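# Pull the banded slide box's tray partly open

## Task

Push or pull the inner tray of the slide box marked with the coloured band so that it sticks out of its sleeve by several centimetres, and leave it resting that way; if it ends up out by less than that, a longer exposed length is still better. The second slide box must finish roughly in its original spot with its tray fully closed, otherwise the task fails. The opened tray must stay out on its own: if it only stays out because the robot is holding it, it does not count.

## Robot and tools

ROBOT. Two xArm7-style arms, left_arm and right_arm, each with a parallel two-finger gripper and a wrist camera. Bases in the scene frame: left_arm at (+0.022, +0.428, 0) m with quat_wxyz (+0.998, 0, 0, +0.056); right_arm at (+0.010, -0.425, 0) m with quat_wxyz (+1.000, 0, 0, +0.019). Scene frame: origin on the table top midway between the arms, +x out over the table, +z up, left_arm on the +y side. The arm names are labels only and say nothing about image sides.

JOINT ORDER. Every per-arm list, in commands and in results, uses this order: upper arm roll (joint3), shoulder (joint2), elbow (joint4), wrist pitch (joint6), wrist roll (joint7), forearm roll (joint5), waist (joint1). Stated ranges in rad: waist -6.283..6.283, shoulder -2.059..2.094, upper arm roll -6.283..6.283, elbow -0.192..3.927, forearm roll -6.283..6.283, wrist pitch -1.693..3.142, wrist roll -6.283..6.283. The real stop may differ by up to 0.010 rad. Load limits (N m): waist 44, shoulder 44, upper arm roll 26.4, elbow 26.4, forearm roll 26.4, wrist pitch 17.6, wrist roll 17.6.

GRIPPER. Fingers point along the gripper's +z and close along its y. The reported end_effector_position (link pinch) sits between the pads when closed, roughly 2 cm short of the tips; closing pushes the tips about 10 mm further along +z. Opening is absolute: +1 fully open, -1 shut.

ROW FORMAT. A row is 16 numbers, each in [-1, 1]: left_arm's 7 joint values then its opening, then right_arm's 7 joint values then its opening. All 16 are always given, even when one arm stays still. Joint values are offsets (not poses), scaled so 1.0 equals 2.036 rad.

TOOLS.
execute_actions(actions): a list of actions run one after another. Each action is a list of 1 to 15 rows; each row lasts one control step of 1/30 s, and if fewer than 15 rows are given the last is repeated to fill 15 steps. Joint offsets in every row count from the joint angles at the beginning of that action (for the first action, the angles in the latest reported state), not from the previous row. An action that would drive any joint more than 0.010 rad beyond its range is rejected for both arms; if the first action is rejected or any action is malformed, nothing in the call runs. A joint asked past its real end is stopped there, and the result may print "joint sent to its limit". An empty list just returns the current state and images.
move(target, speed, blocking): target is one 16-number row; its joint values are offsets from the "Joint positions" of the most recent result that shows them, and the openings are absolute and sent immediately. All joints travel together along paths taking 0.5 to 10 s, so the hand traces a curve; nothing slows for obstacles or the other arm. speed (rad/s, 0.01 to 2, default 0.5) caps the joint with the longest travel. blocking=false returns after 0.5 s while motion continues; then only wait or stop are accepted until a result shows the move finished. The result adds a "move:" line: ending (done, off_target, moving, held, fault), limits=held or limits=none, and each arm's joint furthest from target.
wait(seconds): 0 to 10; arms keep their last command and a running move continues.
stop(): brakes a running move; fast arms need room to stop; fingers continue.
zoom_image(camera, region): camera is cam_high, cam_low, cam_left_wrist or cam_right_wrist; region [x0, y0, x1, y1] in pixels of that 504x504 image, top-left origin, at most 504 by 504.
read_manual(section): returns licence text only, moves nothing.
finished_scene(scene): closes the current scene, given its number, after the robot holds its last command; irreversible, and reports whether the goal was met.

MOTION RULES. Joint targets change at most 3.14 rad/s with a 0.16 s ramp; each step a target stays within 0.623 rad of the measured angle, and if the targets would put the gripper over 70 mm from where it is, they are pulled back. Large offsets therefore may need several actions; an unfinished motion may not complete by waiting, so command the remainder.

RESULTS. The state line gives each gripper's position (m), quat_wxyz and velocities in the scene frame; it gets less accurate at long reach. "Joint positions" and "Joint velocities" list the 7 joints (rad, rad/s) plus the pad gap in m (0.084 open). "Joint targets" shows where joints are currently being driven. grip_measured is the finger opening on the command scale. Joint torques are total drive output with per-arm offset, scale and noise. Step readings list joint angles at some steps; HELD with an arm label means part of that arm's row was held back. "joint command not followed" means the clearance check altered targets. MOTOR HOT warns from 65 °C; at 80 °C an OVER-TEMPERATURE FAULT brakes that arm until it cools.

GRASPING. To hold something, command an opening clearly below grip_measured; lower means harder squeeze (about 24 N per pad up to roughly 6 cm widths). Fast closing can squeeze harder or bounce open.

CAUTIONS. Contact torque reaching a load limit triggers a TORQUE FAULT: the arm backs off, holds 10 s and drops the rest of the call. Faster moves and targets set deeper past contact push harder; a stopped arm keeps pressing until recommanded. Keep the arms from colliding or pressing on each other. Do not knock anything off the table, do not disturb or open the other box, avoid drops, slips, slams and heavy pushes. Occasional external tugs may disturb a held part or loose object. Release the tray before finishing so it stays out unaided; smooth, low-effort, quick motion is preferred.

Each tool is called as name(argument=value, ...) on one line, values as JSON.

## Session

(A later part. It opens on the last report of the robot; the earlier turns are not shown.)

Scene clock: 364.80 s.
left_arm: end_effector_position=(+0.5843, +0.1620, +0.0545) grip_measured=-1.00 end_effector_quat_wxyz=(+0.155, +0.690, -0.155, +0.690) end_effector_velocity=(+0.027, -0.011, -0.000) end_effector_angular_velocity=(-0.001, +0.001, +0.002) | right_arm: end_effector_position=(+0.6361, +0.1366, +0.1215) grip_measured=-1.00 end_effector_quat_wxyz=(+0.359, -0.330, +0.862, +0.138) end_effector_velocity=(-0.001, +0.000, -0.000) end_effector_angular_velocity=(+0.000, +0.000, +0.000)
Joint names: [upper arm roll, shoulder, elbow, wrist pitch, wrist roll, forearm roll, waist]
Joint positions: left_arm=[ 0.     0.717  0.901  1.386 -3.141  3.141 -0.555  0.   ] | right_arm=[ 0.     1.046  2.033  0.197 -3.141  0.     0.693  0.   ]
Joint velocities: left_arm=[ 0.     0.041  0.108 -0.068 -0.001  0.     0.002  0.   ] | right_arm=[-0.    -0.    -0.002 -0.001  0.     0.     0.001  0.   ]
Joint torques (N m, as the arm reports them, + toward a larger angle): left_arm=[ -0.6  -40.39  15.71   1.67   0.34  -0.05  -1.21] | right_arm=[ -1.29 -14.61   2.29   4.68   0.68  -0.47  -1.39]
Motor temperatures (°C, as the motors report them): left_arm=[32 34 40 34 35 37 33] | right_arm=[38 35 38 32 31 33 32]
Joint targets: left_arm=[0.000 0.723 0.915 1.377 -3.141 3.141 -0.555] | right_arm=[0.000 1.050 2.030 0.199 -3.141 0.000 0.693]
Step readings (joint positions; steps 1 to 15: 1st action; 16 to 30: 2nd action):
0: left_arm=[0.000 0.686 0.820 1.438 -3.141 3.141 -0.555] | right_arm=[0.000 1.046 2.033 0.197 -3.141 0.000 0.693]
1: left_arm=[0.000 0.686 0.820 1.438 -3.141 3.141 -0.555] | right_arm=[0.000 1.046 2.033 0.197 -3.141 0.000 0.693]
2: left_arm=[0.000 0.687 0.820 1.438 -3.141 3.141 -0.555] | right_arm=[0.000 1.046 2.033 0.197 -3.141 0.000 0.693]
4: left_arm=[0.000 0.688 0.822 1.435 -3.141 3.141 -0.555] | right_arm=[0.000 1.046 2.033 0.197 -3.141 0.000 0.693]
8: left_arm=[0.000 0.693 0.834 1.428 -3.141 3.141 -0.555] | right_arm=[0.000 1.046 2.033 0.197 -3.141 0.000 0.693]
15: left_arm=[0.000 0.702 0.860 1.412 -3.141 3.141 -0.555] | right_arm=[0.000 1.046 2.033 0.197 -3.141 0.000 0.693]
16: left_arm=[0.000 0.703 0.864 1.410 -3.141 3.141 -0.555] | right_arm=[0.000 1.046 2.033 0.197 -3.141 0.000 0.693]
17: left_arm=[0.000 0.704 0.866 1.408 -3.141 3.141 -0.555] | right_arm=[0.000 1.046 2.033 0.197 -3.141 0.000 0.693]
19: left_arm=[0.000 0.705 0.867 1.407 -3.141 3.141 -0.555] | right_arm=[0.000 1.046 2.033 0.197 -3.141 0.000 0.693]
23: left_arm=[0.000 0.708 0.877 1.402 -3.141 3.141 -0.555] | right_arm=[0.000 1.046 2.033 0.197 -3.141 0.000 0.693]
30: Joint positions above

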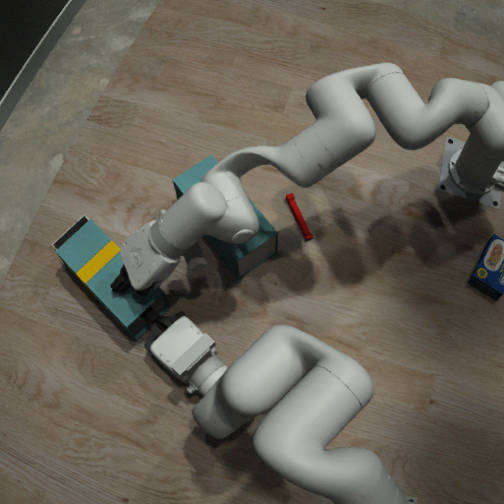

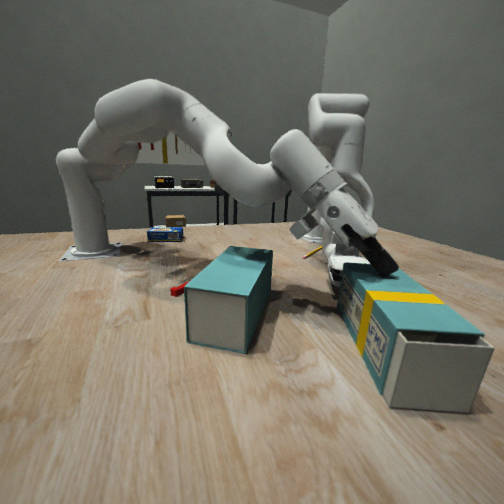

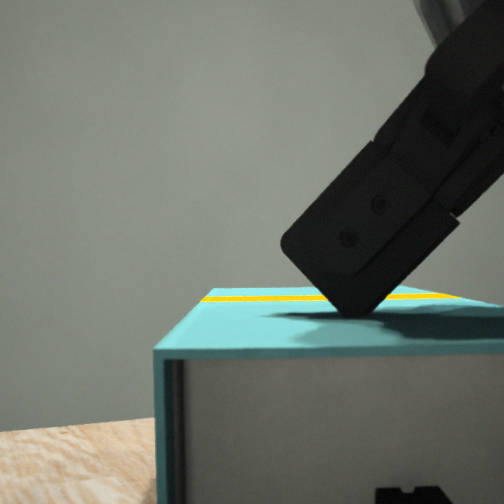

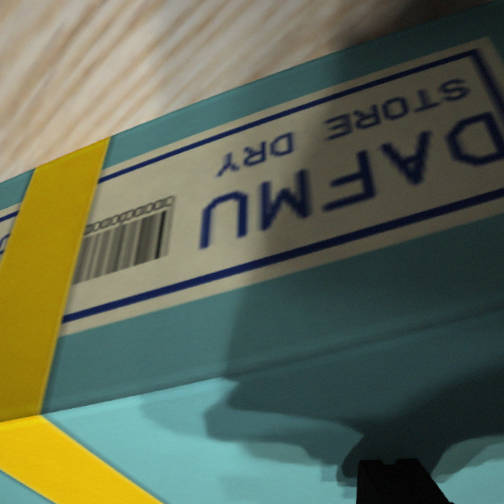

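execute_actions(actions=[])

Scene clock: 381.23 s.
left_arm: end_effector_position=(+0.5875, +0.1605, +0.0542) grip_measured=-1.00 end_effector_quat_wxyz=(+0.155, +0.690, -0.155, +0.689) end_effector_velocity=(-0.000, -0.000, -0.001) end_effector_angular_velocity=(-0.000, +0.001, -0.001) | right_arm: end_effector_position=(+0.6361, +0.1366, +0.1215) grip_measured=-1.00 end_effector_quat_wxyz=(+0.359, -0.330, +0.862, +0.138) end_effector_velocity=(-0.000, -0.000, -0.001) end_effector_angular_velocity=(-0.001, +0.001, +0.000)
Joint names: [upper arm roll, shoulder, elbow, wrist pitch, wrist roll, forearm roll, waist]
Joint positions: left_arm=[ 0.     0.723  0.915  1.377 -3.141  3.141 -0.555  0.   ] | right_arm=[ 0.     1.046  2.033  0.197 -3.141  0.     0.693  0.   ]
Joint velocities: left_arm=[-0.     0.001  0.     0.    -0.001 -0.    -0.001  0.   ] | right_arm=[-0.     0.001 -0.    -0.     0.    -0.     0.     0.   ]
Joint torques (N m, as the arm reports them, + toward a larger angle): left_arm=[ -0.61 -40.27  15.31   1.62   0.32  -0.08  -1.21] | right_arm=[ -1.77 -14.75   2.67   4.79   0.47  -0.64  -1.26]
Motor temperatures (°C, as the motors report them): left_arm=[32 34 40 34 35 37 33] | right_arm=[38 35 37 33 31 33 32]
Joint targets: left_arm=[0.000 0.723 0.915 1.377 -3.141 3.141 -0.555] | right_arm=[0.000 1.050 2.030 0.199 -3.141 0.000 0.693]

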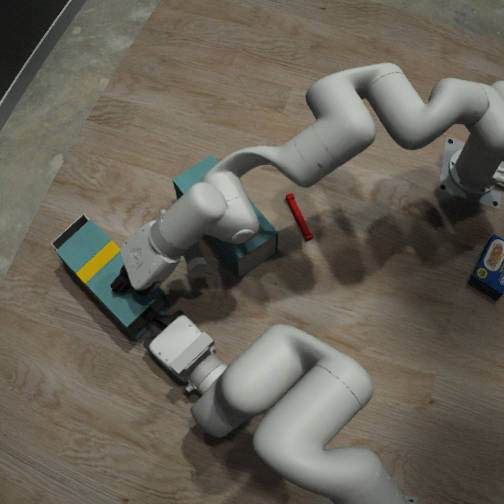

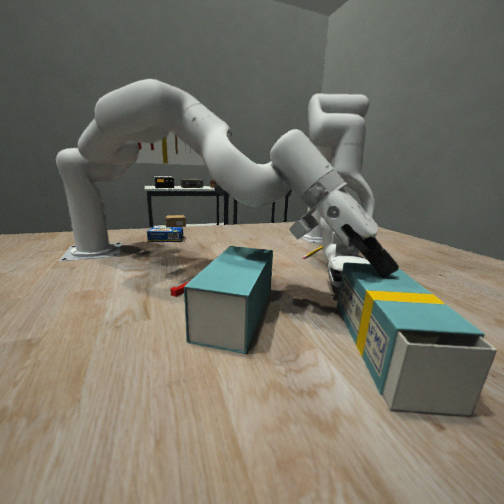

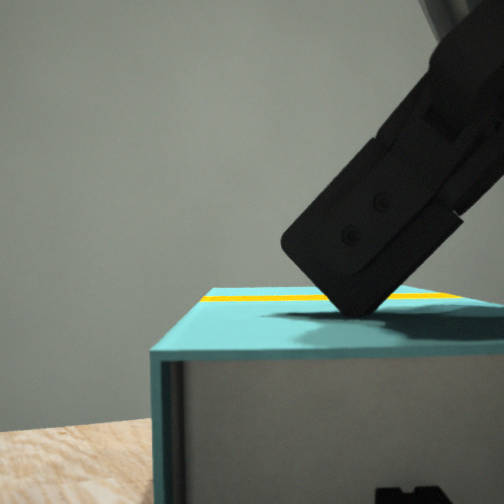

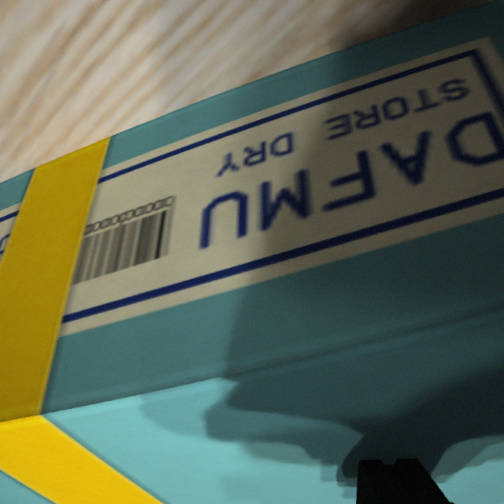

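execute_actions(actions=[[[0,0.0008,0.0021,-0.0012,0,0,0,-1,0,0.0018,-0.0013,0.001,0,0,0,-1],[0,0.0016,0.0042,-0.0025,0,0,0,-1,0,0.0018,-0.0013,0.001,0,0,0,-1],[0,0.0024,0.0062,-0.0037,0,0,0,-1,0,0.0018,-0.0013,0.001,0,0,0,-1],[0,0.0032,0.0083,-0.0050,0,0,0,-1,0,0.0018,-0.0013,0.001,0,0,0,-1],[0,0.0040,0.0104,-0.0062,0,0,0,-1,0,0.0018,-0.0013,0.001,0,0,0,-1],[0,0.0048,0.0125,-0.0075,0,0,0,-1,0,0.0018,-0.0013,0.001,0,0,0,-1],[0,0.0056,0.0146,-0.0087,0,0,0,-1,0,0.0018,-0.0013,0.001,0,0,0,-1],[0,0.0064,0.0166,-0.0100,0,0,0,-1,0,0.0018,-0.0013,0.001,0,0,0,-1],[0,0.0072,0.0187,-0.0112,0,0,0,-1,0,0.0018,-0.0013,0.001,0,0,0,-1],[0,0.0080,0.0208,-0.0125,0,0,0,-1,0,0.0018,-0.0013,0.001,0,0,0,-1],[0,0.0088,0.0229,-0.0137,0,0,0,-1,0,0.0018,-0.0013,0.001,0,0,0,-1],[0,0.0096,0.0250,-0.0150,0,0,0,-1,0,0.0018,-0.0013,0.001,0,0,0,-1],[0,0.0104,0.0270,-0.0162,0,0,0,-1,0,0.0018,-0.0013,0.001,0,0,0,-1],[0,0.0112,0.0291,-0.0175,0,0,0,-1,0,0.0018,-0.0013,0.001,0,0,0,-1],[0,0.0120,0.0312,-0.0187,0,0,0,-1,0,0.0018,-0.0013,0.001,0,0,0,-1]],[[0,0.0008,0.0021,-0.0012,0,0,0,-1,0,0.0018,-0.0013,0.001,0,0,0,-1],[0,0.0016,0.0042,-0.0025,0,0,0,-1,0,0.0018,-0.0013,0.001,0,0,0,-1],[0,0.0024,0.0062,-0.0037,0,0,0,-1,0,0.0018,-0.0013,0.001,0,0,0,-1],[0,0.0032,0.0083,-0.0050,0,0,0,-1,0,0.0018,-0.0013,0.001,0,0,0,-1],[0,0.0040,0.0104,-0.0062,0,0,0,-1,0,0.0018,-0.0013,0.001,0,0,0,-1],[0,0.0048,0.0125,-0.0075,0,0,0,-1,0,0.0018,-0.0013,0.001,0,0,0,-1],[0,0.0056,0.0146,-0.0087,0,0,0,-1,0,0.0018,-0.0013,0.001,0,0,0,-1],[0,0.0064,0.0166,-0.0100,0,0,0,-1,0,0.0018,-0.0013,0.001,0,0,0,-1],[0,0.0072,0.0187,-0.0112,0,0,0,-1,0,0.0018,-0.0013,0.001,0,0,0,-1],[0,0.0080,0.0208,-0.0125,0,0,0,-1,0,0.0018,-0.0013,0.001,0,0,0,-1],[0,0.0088,0.0229,-0.0137,0,0,0,-1,0,0.0018,-0.0013,0.001,0,0,0,-1],[0,0.0096,0.0250,-0.0150,0,0,0,-1,0,0.0018,-0.0013,0.001,0,0,0,-1],[0,0.0104,0.0270,-0.0162,0,0,0,-1,0,0.0018,-0.0013,0.001,0,0,0,-1],[0,0.0112,0.0291,-0.0175,0,0,0,-1,0,0.0018,-0.0013,0.001,0,0,0,-1],[0,0.0120,0.0312,-0.0187,0,0,0,-1,0,0.0018,-0.0013,0.001,0,0,0,-1]]])

Scene clock: 397.03 s.
left_arm: end_effector_position=(+0.6103, +0.1497, +0.0545) grip_measured=-1.00 end_effector_quat_wxyz=(+0.155, +0.690, -0.155, +0.690) end_effector_velocity=(+0.030, -0.014, +0.002) end_effector_angular_velocity=(-0.001, -0.004, +0.000) | right_arm: end_effector_position=(+0.6361, +0.1366, +0.1216) grip_measured=-1.00 end_effector_quat_wxyz=(+0.359, -0.330, +0.862, +0.138) end_effector_velocity=(+0.001, -0.001, +0.000) end_effector_angular_velocity=(+0.001, -0.001, -0.002)
Joint names: [upper arm roll, shoulder, elbow, wrist pitch, wrist roll, forearm roll, waist]
Joint positions: left_arm=[ 0.     0.76   1.01   1.32  -3.141  3.141 -0.555  0.   ] | right_arm=[ 0.     1.046  2.034  0.198 -3.141  0.     0.693  0.   ]
Joint velocities: left_arm=[ 0.     0.048  0.126 -0.074  0.     0.001  0.001  0.   ] | right_arm=[ 0.     0.     0.001 -0.     0.    -0.    -0.002  0.   ]
Joint torques (N m, as the arm reports them, + toward a larger angle): left_arm=[ -0.69 -43.27  17.67   1.98   0.35  -0.09  -1.28] | right_arm=[ -1.38 -15.5    2.75   4.73   0.67  -0.6   -1.45]
Motor temperatures (°C, as the motors report them): left_arm=[32 34 41 34 35 37 33] | right_arm=[38 35 37 33 31 33 32]
Joint targets: left_arm=[0.000 0.766 1.026 1.311 -3.141 3.141 -0.555] | right_arm=[0.000 1.049 2.031 0.200 -3.141 0.000 0.693]
Step readings (joint positions; steps 1 to 15: 1st action; 16 to 30: 2nd action):
0: left_arm=[0.000 0.723 0.915 1.377 -3.141 3.141 -0.555] | right_arm=[0.000 1.046 2.033 0.197 -3.141 0.000 0.693]
1: left_arm=[0.000 0.723 0.915 1.377 -3.141 3.141 -0.555] | right_arm=[0.000 1.046 2.033 0.197 -3.141 0.000 0.693]
2: left_arm=[0.000 0.723 0.915 1.377 -3.141 3.141 -0.555] | right_arm=[0.000 1.046 2.033 0.197 -3.141 0.000 0.693]
4: left_arm=[0.000 0.724 0.918 1.375 -3.141 3.141 -0.555] | right_arm=[0.000 1.046 2.033 0.197 -3.141 0.000 0.693]
8: left_arm=[0.000 0.730 0.933 1.366 -3.141 3.141 -0.555] | right_arm=[0.000 1.046 2.033 0.198 -3.141 0.000 0.693]
15: left_arm=[0.000 0.741 0.962 1.349 -3.141 3.141 -0.555] | right_arm=[0.000 1.046 2.033 0.198 -3.141 0.000 0.693]
16: left_arm=[0.000 0.743 0.966 1.346 -3.141 3.141 -0.555] | right_arm=[0.000 1.046 2.033 0.198 -3.141 0.000 0.693]
17: left_arm=[0.000 0.744 0.969 1.345 -3.141 3.141 -0.555] | right_arm=[0.000 1.046 2.033 0.198 -3.141 0.000 0.693]
19: left_arm=[0.000 0.744 0.970 1.344 -3.141 3.141 -0.555] | right_arm=[0.000 1.046 2.033 0.198 -3.141 0.000 0.693]
23: left_arm=[0.000 0.749 0.981 1.337 -3.141 3.141 -0.555] | right_arm=[0.000 1.046 2.033 0.198 -3.141 0.000 0.693]
30: Joint positions above

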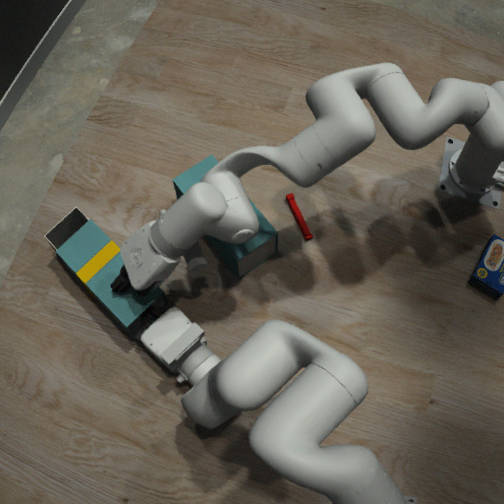

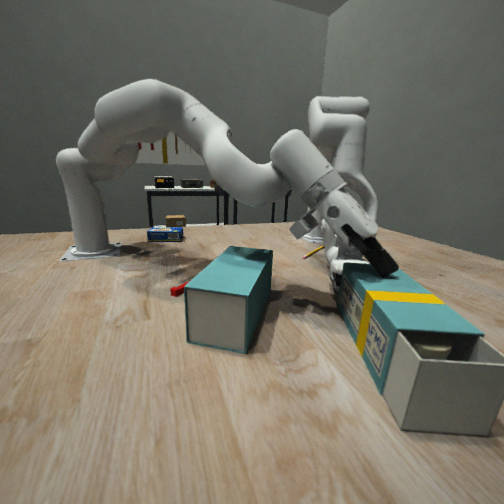

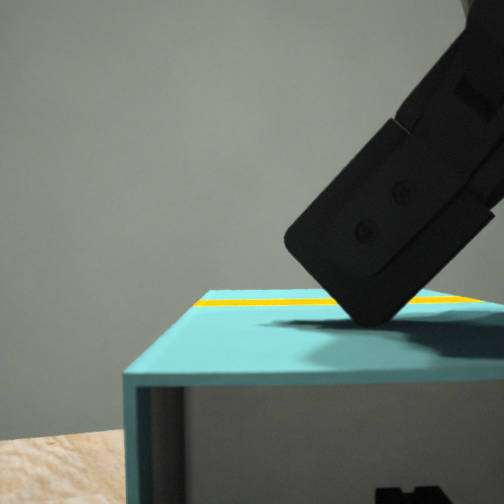

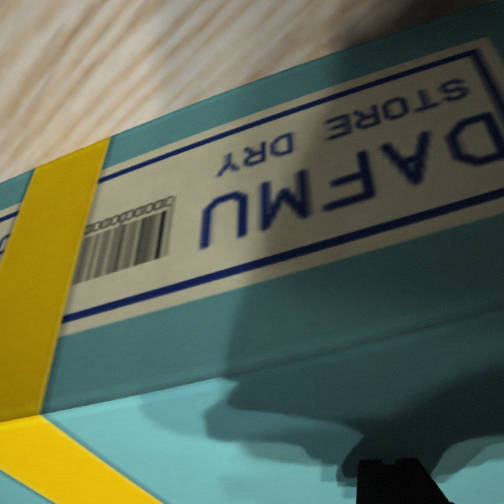

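execute_actions(actions=[[[0,0.0036,0.0096,-0.0055,0,0,0,-1,0,0.0016,-0.0013,0.001,0,0,0,-1],[0,0.0043,0.0114,-0.0065,0,0,0,-1,0,0.0016,-0.0013,0.001,0,0,0,-1],[0,0.0050,0.0131,-0.0076,0,0,0,-1,0,0.0016,-0.0013,0.001,0,0,0,-1],[0,0.0057,0.0149,-0.0087,0,0,0,-1,0,0.0016,-0.0013,0.001,0,0,0,-1],[0,0.0063,0.0166,-0.0097,0,0,0,-1,0,0.0016,-0.0013,0.001,0,0,0,-1],[0,0.0070,0.0183,-0.0108,0,0,0,-1,0,0.0016,-0.0013,0.001,0,0,0,-1],[0,0.0077,0.0201,-0.0119,0,0,0,-1,0,0.0016,-0.0013,0.001,0,0,0,-1],[0,0.0084,0.0218,-0.0129,0,0,0,-1,0,0.0016,-0.0013,0.001,0,0,0,-1],[0,0.0091,0.0236,-0.0140,0,0,0,-1,0,0.0016,-0.0013,0.001,0,0,0,-1],[0,0.0098,0.0253,-0.0151,0,0,0,-1,0,0.0016,-0.0013,0.001,0,0,0,-1],[0,0.0105,0.0270,-0.0161,0,0,0,-1,0,0.0016,-0.0013,0.001,0,0,0,-1],[0,0.0112,0.0288,-0.0172,0,0,0,-1,0,0.0016,-0.0013,0.001,0,0,0,-1],[0,0.0119,0.0305,-0.0183,0,0,0,-1,0,0.0016,-0.0013,0.001,0,0,0,-1],[0,0.0126,0.0323,-0.0193,0,0,0,-1,0,0.0016,-0.0013,0.001,0,0,0,-1],[0,0.0132,0.0340,-0.0204,0,0,0,-1,0,0.0016,-0.0013,0.001,0,0,0,-1]]])

wait(seconds=0.5)

Scene clock: 409.40 s.
left_arm: end_effector_position=(+0.6225, +0.1432, +0.0542) grip_measured=-1.00 end_effector_quat_wxyz=(+0.155, +0.690, -0.156, +0.689) end_effector_velocity=(+0.026, -0.010, +0.001) end_effector_angular_velocity=(+0.001, -0.002, +0.003) | right_arm: end_effector_position=(+0.6377, +0.1348, +0.1216) grip_measured=-1.00 end_effector_quat_wxyz=(+0.360, -0.329, +0.862, +0.137) end_effector_velocity=(-0.004, +0.004, +0.000) end_effector_angular_velocity=(+0.002, +0.003, +0.006)
Joint names: [upper arm roll, shoulder, elbow, wrist pitch, wrist roll, forearm roll, waist]
Joint positions: left_arm=[-0.     0.782  1.065  1.286 -3.141  3.141 -0.555  0.   ] | right_arm=[-0.002  1.046  2.034  0.198 -3.141  0.     0.692  0.   ]
Joint velocities: left_arm=[ 0.002  0.044  0.111 -0.066  0.001 -0.     0.001  0.   ] | right_arm=[ 0.004 -0.001 -0.001  0.001  0.    -0.     0.004  0.   ]
Joint torques (N m, as the arm reports them, + toward a larger angle): left_arm=[ -0.09 -45.31  22.35   2.05   0.4   -0.57  -0.6 ] | right_arm=[  1.43 -15.22   2.94   4.72   0.52  -0.58   4.7 ]
Motor temperatures (°C, as the motors report them): left_arm=[32 35 42 34 35 37 33] | right_arm=[38 35 36 33 31 33 32]
Joint targets: left_arm=[0.000 0.787 1.079 1.278 -3.141 3.141 -0.555] | right_arm=[0.000 1.049 2.031 0.200 -3.141 0.000 0.693]
Step readings (joint positions):
0: left_arm=[0.000 0.766 1.026 1.311 -3.141 3.141 -0.555] | right_arm=[0.000 1.046 2.034 0.198 -3.141 0.000 0.693]
1: left_arm=[0.000 0.766 1.026 1.311 -3.141 3.141 -0.555] | right_arm=[0.000 1.046 2.034 0.198 -3.141 0.000 0.693]
2: left_arm=[0.000 0.766 1.026 1.310 -3.141 3.141 -0.555] | right_arm=[0.000 1.046 2.034 0.198 -3.141 0.000 0.693]
4: left_arm=[0.000 0.767 1.029 1.308 -3.141 3.141 -0.555] | right_arm=[0.000 1.046 2.034 0.198 -3.141 0.000 0.693]
8: left_arm=[0.000 0.772 1.041 1.301 -3.141 3.141 -0.555] | right_arm=[-0.000 1.046 2.034 0.198 -3.141 0.000 0.693]
15: Joint positions above

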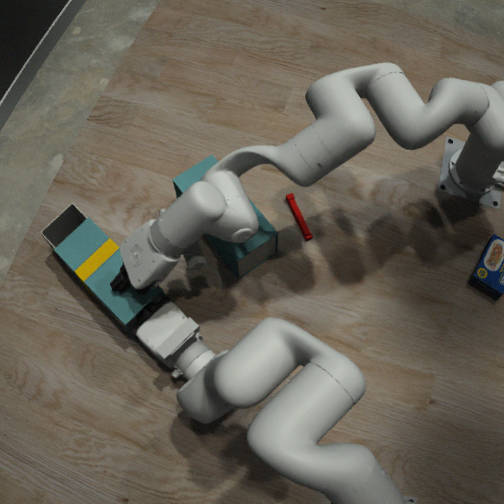

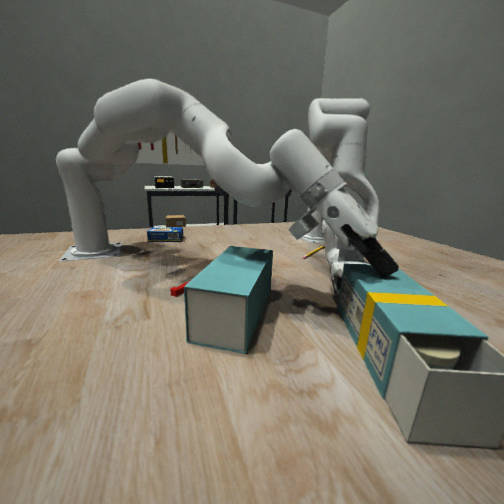

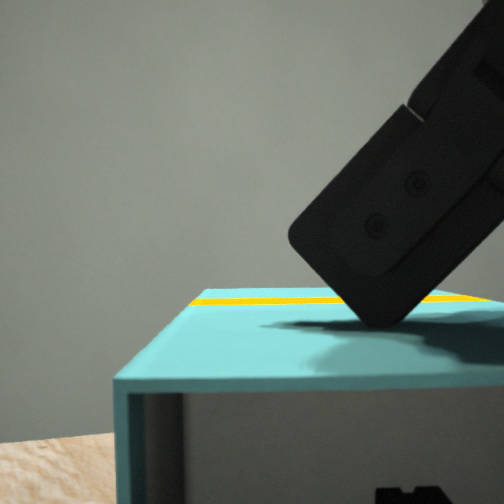

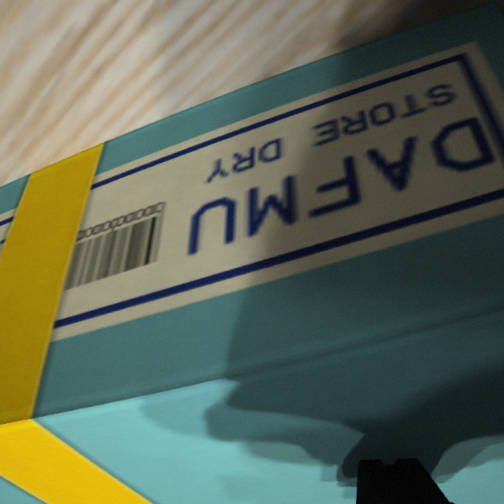

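Scene clock: 409.90 s.
left_arm: end_effector_position=(+0.6260, +0.1421, +0.0546) grip_measured=-1.00 end_effector_quat_wxyz=(+0.155, +0.690, -0.155, +0.690) end_effector_velocity=(+0.000, -0.001, +0.002) end_effector_angular_velocity=(-0.002, -0.003, -0.000) | right_arm: end_effector_position=(+0.6362, +0.1364, +0.1216) grip_measured=-1.00 end_effector_quat_wxyz=(+0.359, -0.330, +0.862, +0.138) end_effector_velocity=(+0.001, -0.001, -0.000) end_effector_angular_velocity=(-0.001, -0.000, -0.000)
Joint names: [upper arm roll, shoulder, elbow, wrist pitch, wrist roll, forearm roll, waist]
Joint positions: left_arm=[ 0.     0.787  1.079  1.278 -3.141  3.141 -0.555  0.   ] | right_arm=[ 0.     1.045  2.033  0.199 -3.141  0.     0.693  0.   ]
Joint velocities: left_arm=[-0.    -0.002  0.     0.001 -0.    -0.    -0.     0.   ] | right_arm=[-0.     0.     0.001  0.001 -0.001 -0.    -0.001  0.   ]
Joint torques (N m, as the arm reports them, + toward a larger angle): left_arm=[ -0.02 -49.41  23.86   2.84   0.36  -0.53  -0.51] | right_arm=[  1.86 -15.1    2.85   4.45   0.72  -0.67   4.16]
Motor temperatures (°C, as the motors report them): left_arm=[32 35 42 34 35 37 33] | right_arm=[38 35 36 33 31 33 32]
Joint targets: left_arm=[0.000 0.787 1.079 1.278 -3.141 3.141 -0.555] | right_arm=[0.000 1.049 2.031 0.200 -3.141 0.000 0.693]
wait: 0.50 s; at rest by 0.33 s

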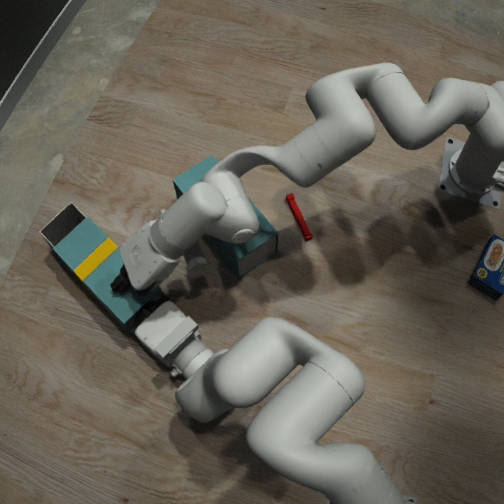

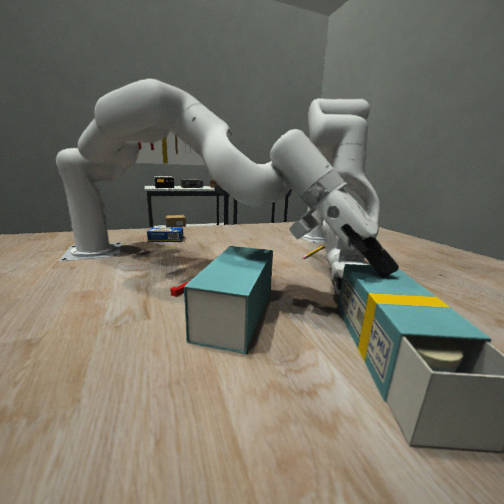

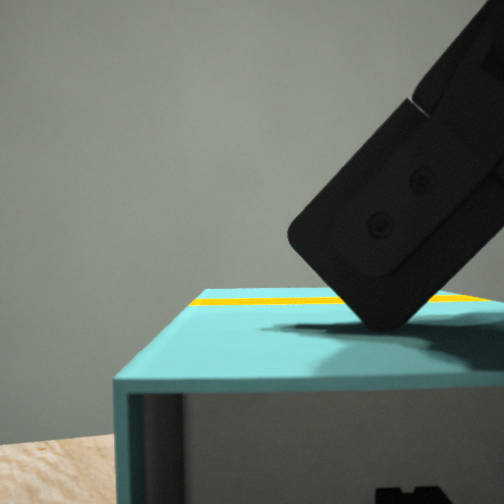

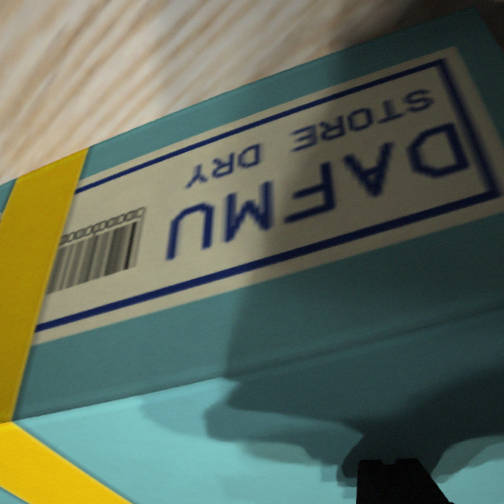

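zoom_image(camera="cam_high", region=[30, 190, 210, 350])

zoom_image(camera="cam_low", region=[330, 250, 504, 460])

Region (30, 190, 210, 350) of cam_high's 504x504 image, scaled by 2.800, with more detail than that image has.

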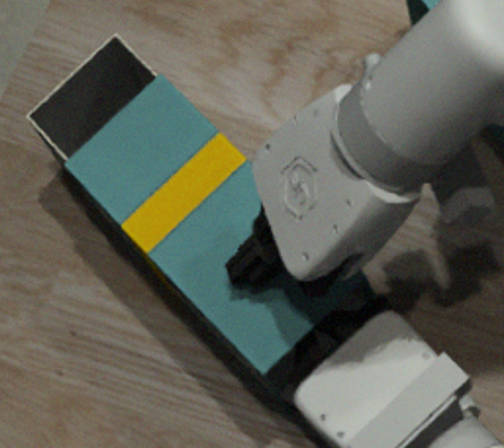

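Region (330, 250, 504, 460) of cam_low's 504x504 image, scaled by 2.400, with more detail than that image has; it fills the left 418 columns of this view, and the rest is white.

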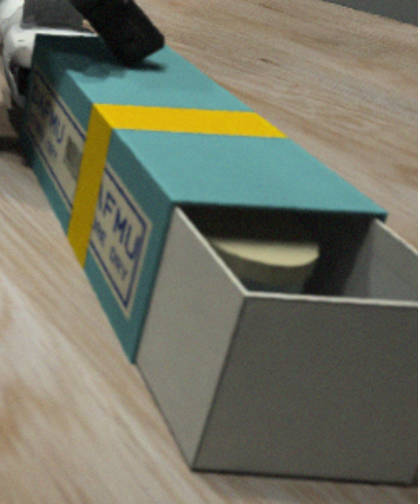

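move(target=[0, -0.0758, -0.2115, 0.1361, 0, 0, 0, -1, 0, 0.0015, -0.001, 0.0005, 0, 0, 0, -1], speed=0.5)

Scene clock: 531.30 s.
left_arm: end_effector_position=(+0.5188, +0.1930, +0.0550) grip_measured=-1.00 end_effector_quat_wxyz=(+0.155, +0.690, -0.155, +0.690) end_effector_velocity=(-0.002, +0.001, -0.002) end_effector_angular_velocity=(+0.002, +0.005, +0.000) | right_arm: end_effector_position=(+0.6361, +0.1366, +0.1216) grip_measured=-1.00 end_effector_quat_wxyz=(+0.359, -0.330, +0.862, +0.138) end_effector_velocity=(-0.000, +0.000, -0.000) end_effector_angular_velocity=(-0.001, +0.000, +0.001)
Joint names: [upper arm roll, shoulder, elbow, wrist pitch, wrist roll, forearm roll, waist]
Joint positions: left_arm=[ 0.     0.633  0.649  1.555 -3.141  3.141 -0.555  0.   ] | right_arm=[ 0.     1.045  2.033  0.199 -3.141  0.     0.693  0.   ]
Joint velocities: left_arm=[ 0.     0.001 -0.005  0.001 -0.     0.     0.     0.   ] | right_arm=[-0.    -0.    -0.001  0.    -0.001  0.     0.     0.   ]
Joint torques (N m, as the arm reports them, + toward a larger angle): left_arm=[ -0.54 -33.9   10.09   1.47   0.41  -0.07  -1.18] | right_arm=[ -1.08 -15.41   2.7    4.41   0.53  -0.54  -0.9 ]
Motor temperatures (°C, as the motors report them): left_arm=[32 36 43 34 35 37 33] | right_arm=[38 35 36 33 31 33 32]
Joint targets: left_arm=[0.000 0.633 0.648 1.555 -3.141 3.141 -0.555] | right_arm=[0.000 1.048 2.031 0.200 -3.141 0.000 0.693]
move: done; limits=none; left_arm: farthest joint: the waist, 0.000 radians from its target (0.000 radians at the start); right_arm: farthest joint: the shoulder, 0.003 radians from its target (0.003 radians at the start)

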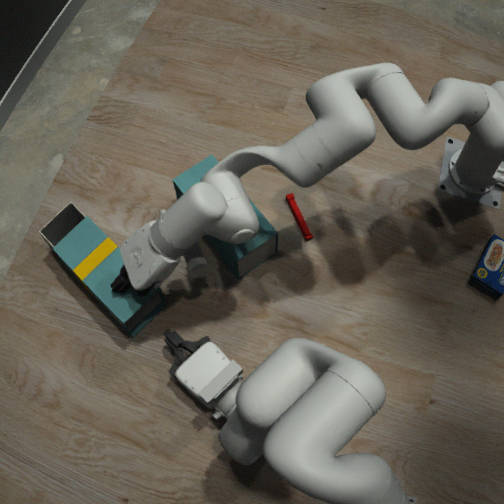

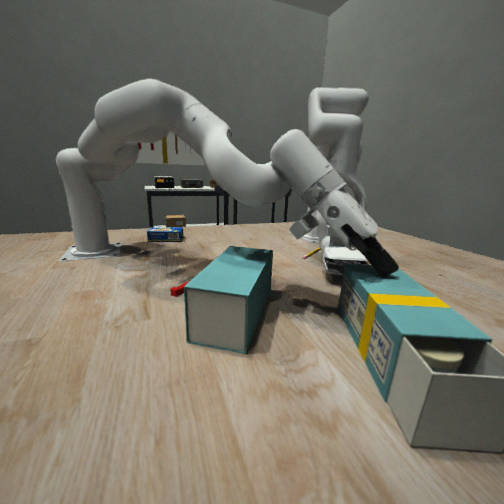

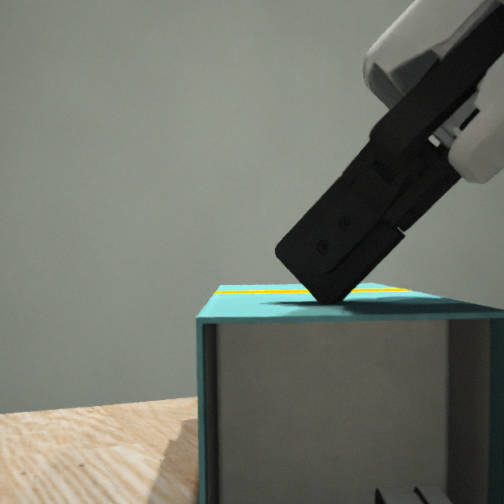

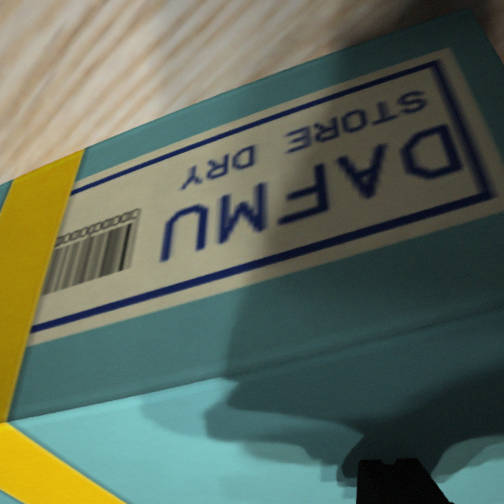

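move(target=[0, -0.3109, -0.0732, -0.1744, 0.86, -0.86, -0.0712, 0, 0, 0.0015, -0.001, 0.0005, 0, 0, 0, -1], speed=1.8)

Scene clock: 561.70 s.
left_arm: end_effector_position=(+0.4089, +0.4150, +0.1364) grip_measured=-0.01 end_effector_quat_wxyz=(-0.485, +0.829, -0.108, +0.257) end_effector_velocity=(-0.000, +0.000, +0.000) end_effector_angular_velocity=(-0.003, +0.000, +0.004) | right_arm: end_effector_position=(+0.6361, +0.1365, +0.1217) grip_measured=-1.00 end_effector_quat_wxyz=(+0.359, -0.330, +0.862, +0.138) end_effector_velocity=(+0.000, -0.001, -0.002) end_effector_angular_velocity=(-0.001, +0.002, -0.001)
Joint names: [upper arm roll, shoulder, elbow, wrist pitch, wrist roll, forearm roll, waist]
Joint positions: left_arm=[ 0.     0.     0.5    1.2   -1.39   1.391 -0.699  0.044] | right_arm=[ 0.     1.045  2.033  0.198 -3.141  0.     0.693  0.   ]
Joint velocities: left_arm=[-0.    -0.001  0.001 -0.001  0.    -0.003  0.002 -0.   ] | right_arm=[ 0.     0.001 -0.001 -0.    -0.     0.    -0.001  0.   ]
Joint torques (N m, as the arm reports them, + toward a larger angle): left_arm=[ -0.28 -22.25  17.34   0.43   0.3    0.7   -1.42] | right_arm=[ -1.29 -15.26   2.82   4.56   0.69  -0.4   -1.22]
Motor temperatures (°C, as the motors report them): left_arm=[32 35 40 34 35 37 33] | right_arm=[38 35 36 33 31 33 32]
Joint targets: left_arm=[0.000 -0.000 0.500 1.200 -1.390 1.390 -0.700] | right_arm=[0.000 1.048 2.031 0.200 -3.141 0.000 0.693]
move: done; limits=none; left_arm: farthest joint: the waist, 0.000 radians from its target (0.145 radians at the start); right_arm: farthest joint: the shoulder, 0.003 radians from its target (0.003 radians at the start)

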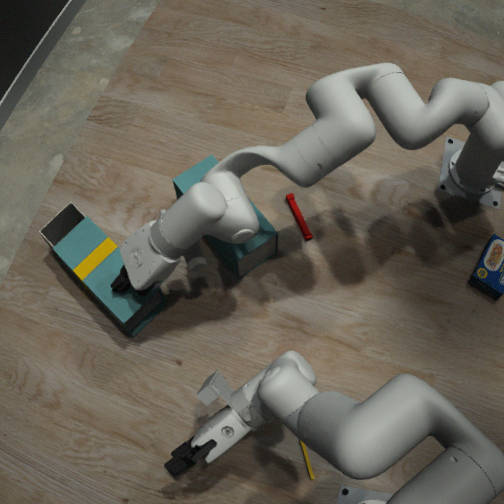

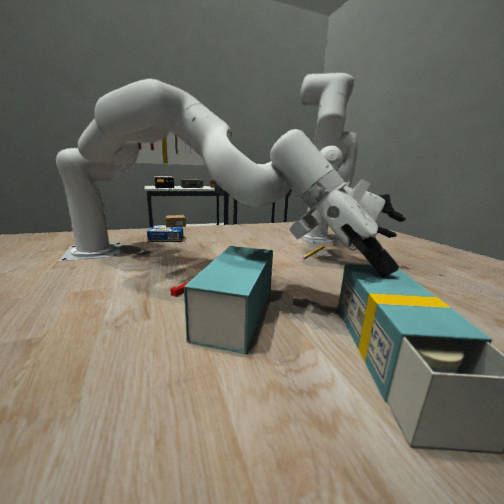

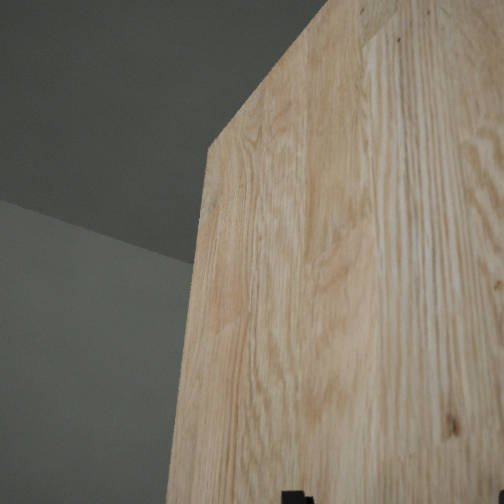

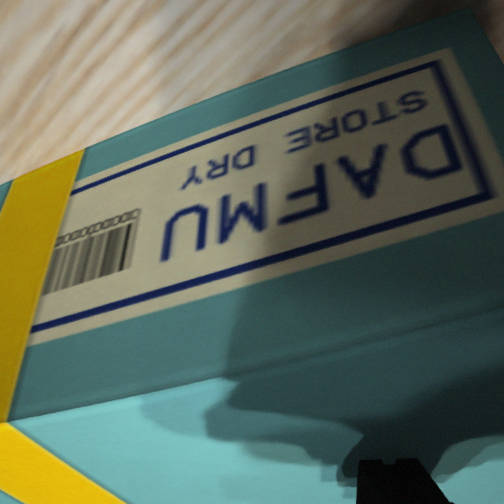

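move(target=[0, -0.2732, -0.1081, -0.1786, 0.8251, -0.6832, -0.0810, 0, 0, 0.0015, -0.001, 0.0005, 0, 0, 0, -1], speed=1.8)

Scene clock: 572.20 s.
left_arm: end_effector_position=(+0.2202, +0.2427, +0.1197) grip_measured=-0.01 end_effector_quat_wxyz=(-0.000, +0.867, -0.497, -0.001) end_effector_velocity=(-0.000, -0.001, +0.001) end_effector_angular_velocity=(-0.003, +0.000, -0.001) | right_arm: end_effector_position=(+0.6361, +0.1365, +0.1217) grip_measured=-1.00 end_effector_quat_wxyz=(+0.359, -0.330, +0.862, +0.138) end_effector_velocity=(-0.000, +0.000, +0.001) end_effector_angular_velocity=(+0.000, -0.001, +0.000)
Joint names: [upper arm roll, shoulder, elbow, wrist pitch, wrist roll, forearm roll, waist]
Joint positions: left_arm=[ 0.    -0.555  0.28   0.836  0.289  0.    -0.864  0.044] | right_arm=[ 0.     1.045  2.033  0.198 -3.141  0.     0.693  0.   ]
Joint velocities: left_arm=[-0.    -0.002  0.001  0.001  0.003 -0.003  0.    -0.   ] | right_arm=[ 0.    -0.001 -0.001 -0.    -0.    -0.     0.     0.   ]
Joint torques (N m, as the arm reports them, + toward a larger angle): left_arm=[ 0.02 -9.14 22.44 -1.92  0.3  -0.1  -1.37] | right_arm=[ -1.16 -15.68   3.08   4.33   0.61  -0.49  -0.52]
Motor temperatures (°C, as the motors report them): left_arm=[32 34 42 34 35 37 33] | right_arm=[38 35 36 33 31 33 32]
Joint targets: left_arm=[0.000 -0.556 0.280 0.836 0.289 -0.000 -0.864] | right_arm=[0.000 1.048 2.031 0.199 -3.141 0.000 0.693]
move: done; limits=none; left_arm: farthest joint: the shoulder, 0.001 radians from its target (0.556 radians at the start); right_arm: farthest joint: the shoulder, 0.003 radians from its target (0.003 radians at the start)

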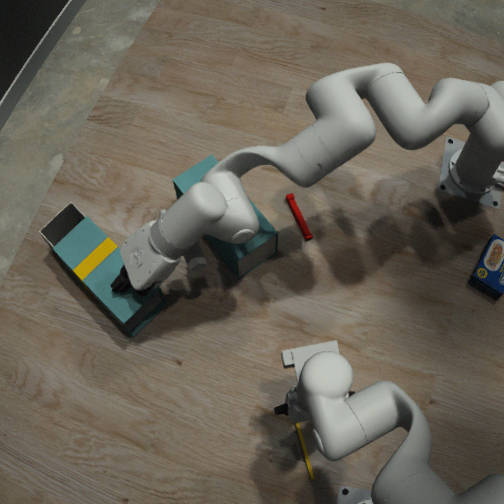

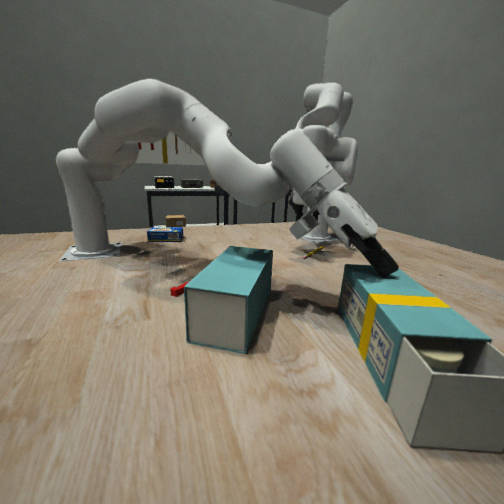

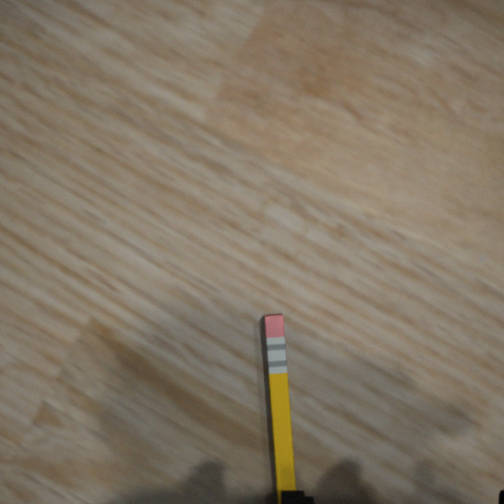

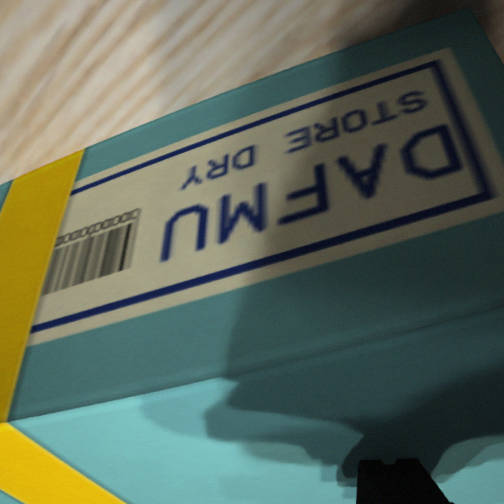

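execute_actions(actions=[])

Scene clock: 589.27 s.
left_arm: end_effector_position=(+0.2201, +0.2426, +0.1198) grip_measured=-0.01 end_effector_quat_wxyz=(+0.000, +0.867, -0.498, -0.000) end_effector_velocity=(-0.000, -0.000, -0.000) end_effector_angular_velocity=(+0.001, +0.001, -0.003) | right_arm: end_effector_position=(+0.6361, +0.1365, +0.1217) grip_measured=-1.00 end_effector_quat_wxyz=(+0.359, -0.330, +0.862, +0.138) end_effector_velocity=(-0.000, +0.001, -0.000) end_effector_angular_velocity=(-0.000, +0.000, +0.001)
Joint names: [upper arm roll, shoulder, elbow, wrist pitch, wrist roll, forearm roll, waist]
Joint positions: left_arm=[ 0.    -0.556  0.28   0.836  0.289 -0.    -0.864  0.044] | right_arm=[ 0.     1.045  2.033  0.198 -3.141  0.     0.693  0.   ]
Joint velocities: left_arm=[-0.     0.001 -0.    -0.     0.002 -0.    -0.001 -0.   ] | right_arm=[-0.     0.001  0.001 -0.    -0.     0.     0.001  0.   ]
Joint torques (N m, as the arm reports them, + toward a larger angle): left_arm=[ 0.05 -9.1  22.57 -1.9   0.31 -0.12 -1.18] | right_arm=[ -1.36 -15.3    3.05   4.67   0.66  -0.09  -1.08]
Motor temperatures (°C, as the motors report them): left_arm=[32 33 45 34 35 37 33] | right_arm=[38 35 36 33 31 33 32]
Joint targets: left_arm=[0.000 -0.556 0.280 0.836 0.289 -0.000 -0.864] | right_arm=[0.000 1.048 2.031 0.199 -3.141 0.000 0.693]

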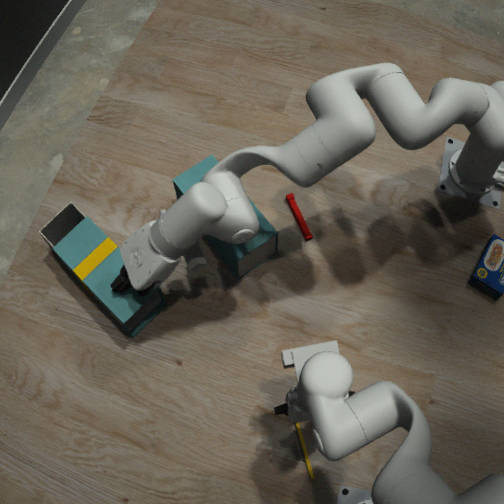

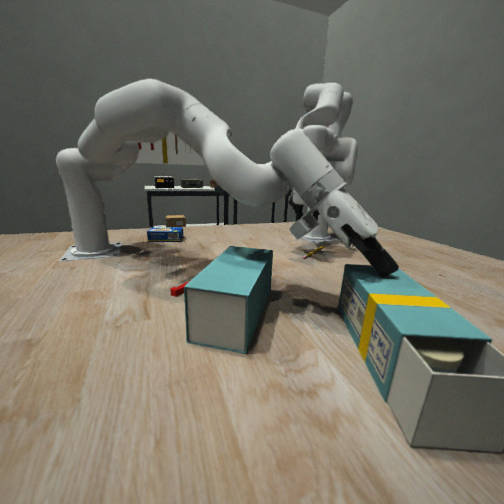

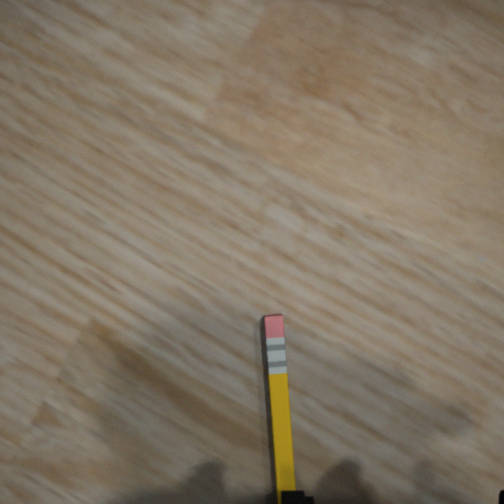

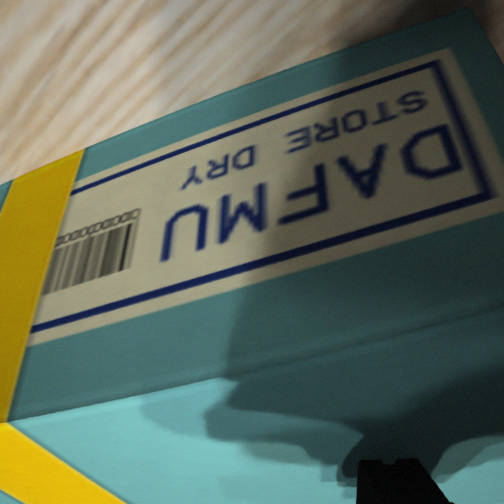

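move(target=[0, 0.1653, -0.0092, -0.1746, -0.0093, 0, 0.0295, 0.0, 0, 0.0015, -0.001, 0.0005, 0, 0, 0, -1], speed=0.6)

Scene clock: 627.93 s.
left_arm: end_effector_position=(+0.2453, +0.2429, +0.0451) grip_measured=-0.01 end_effector_quat_wxyz=(+0.000, +0.886, -0.463, -0.000) end_effector_velocity=(-0.001, +0.001, -0.001) end_effector_angular_velocity=(+0.002, +0.003, +0.000) | right_arm: end_effector_position=(+0.6361, +0.1365, +0.1217) grip_measured=-1.00 end_effector_quat_wxyz=(+0.359, -0.330, +0.862, +0.138) end_effector_velocity=(-0.000, +0.000, +0.000) end_effector_angular_velocity=(+0.000, +0.000, +0.000)
Joint names: [upper arm roll, shoulder, elbow, wrist pitch, wrist roll, forearm roll, waist]
Joint positions: left_arm=[ 0.    -0.22   0.261  0.481  0.271 -0.    -0.804  0.044] | right_arm=[ 0.     1.045  2.033  0.198 -3.141  0.     0.693  0.   ]
Joint velocities: left_arm=[ 0.001  0.003 -0.002 -0.002  0.     0.001  0.001 -0.   ] | right_arm=[-0.    -0.001 -0.001 -0.     0.     0.     0.001  0.   ]
Joint torques (N m, as the arm reports them, + toward a larger angle): left_arm=[ -0.14 -15.72  17.96  -1.94   0.4   -0.06  -1.22] | right_arm=[ -1.44 -15.11   2.83   4.42   0.58  -0.53  -0.9 ]
Motor temperatures (°C, as the motors report them): left_arm=[32 32 46 34 35 37 33] | right_arm=[38 35 36 33 31 33 32]
Joint targets: left_arm=[0.000 -0.219 0.261 0.481 0.271 -0.000 -0.804] | right_arm=[0.000 1.048 2.031 0.199 -3.141 0.000 0.693]
move: done; limits=none; left_arm: farthest joint: the waist, 0.000 radians from its target (0.060 radians at the start); right_arm: farthest joint: the shoulder, 0.003 radians from its target (0.003 radians at the start)

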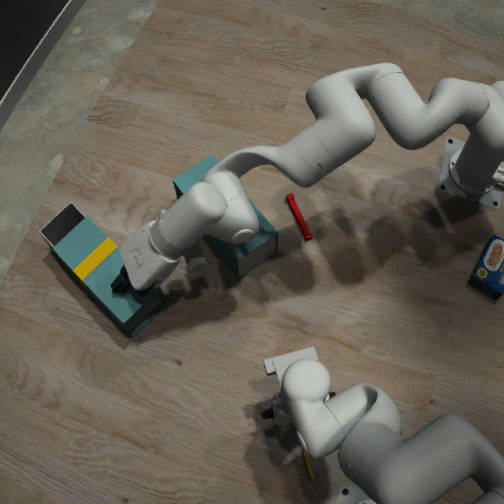

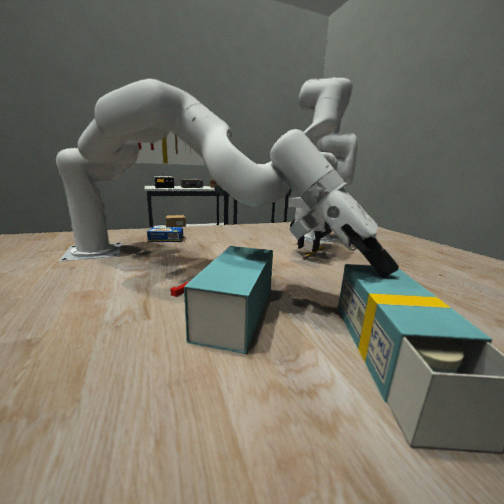

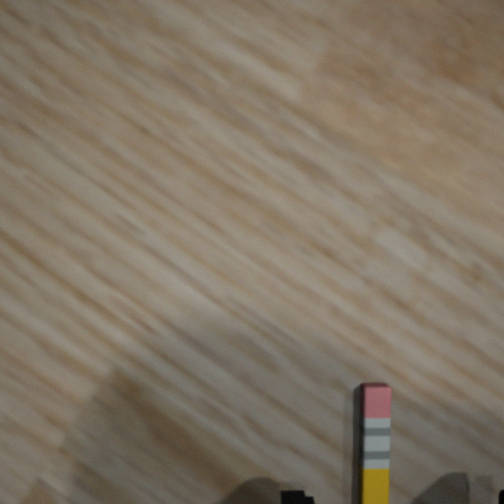

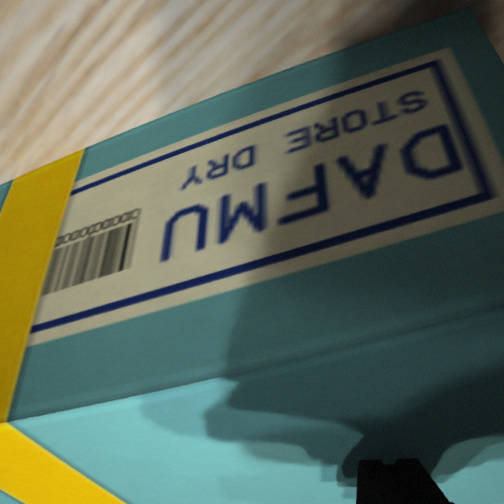

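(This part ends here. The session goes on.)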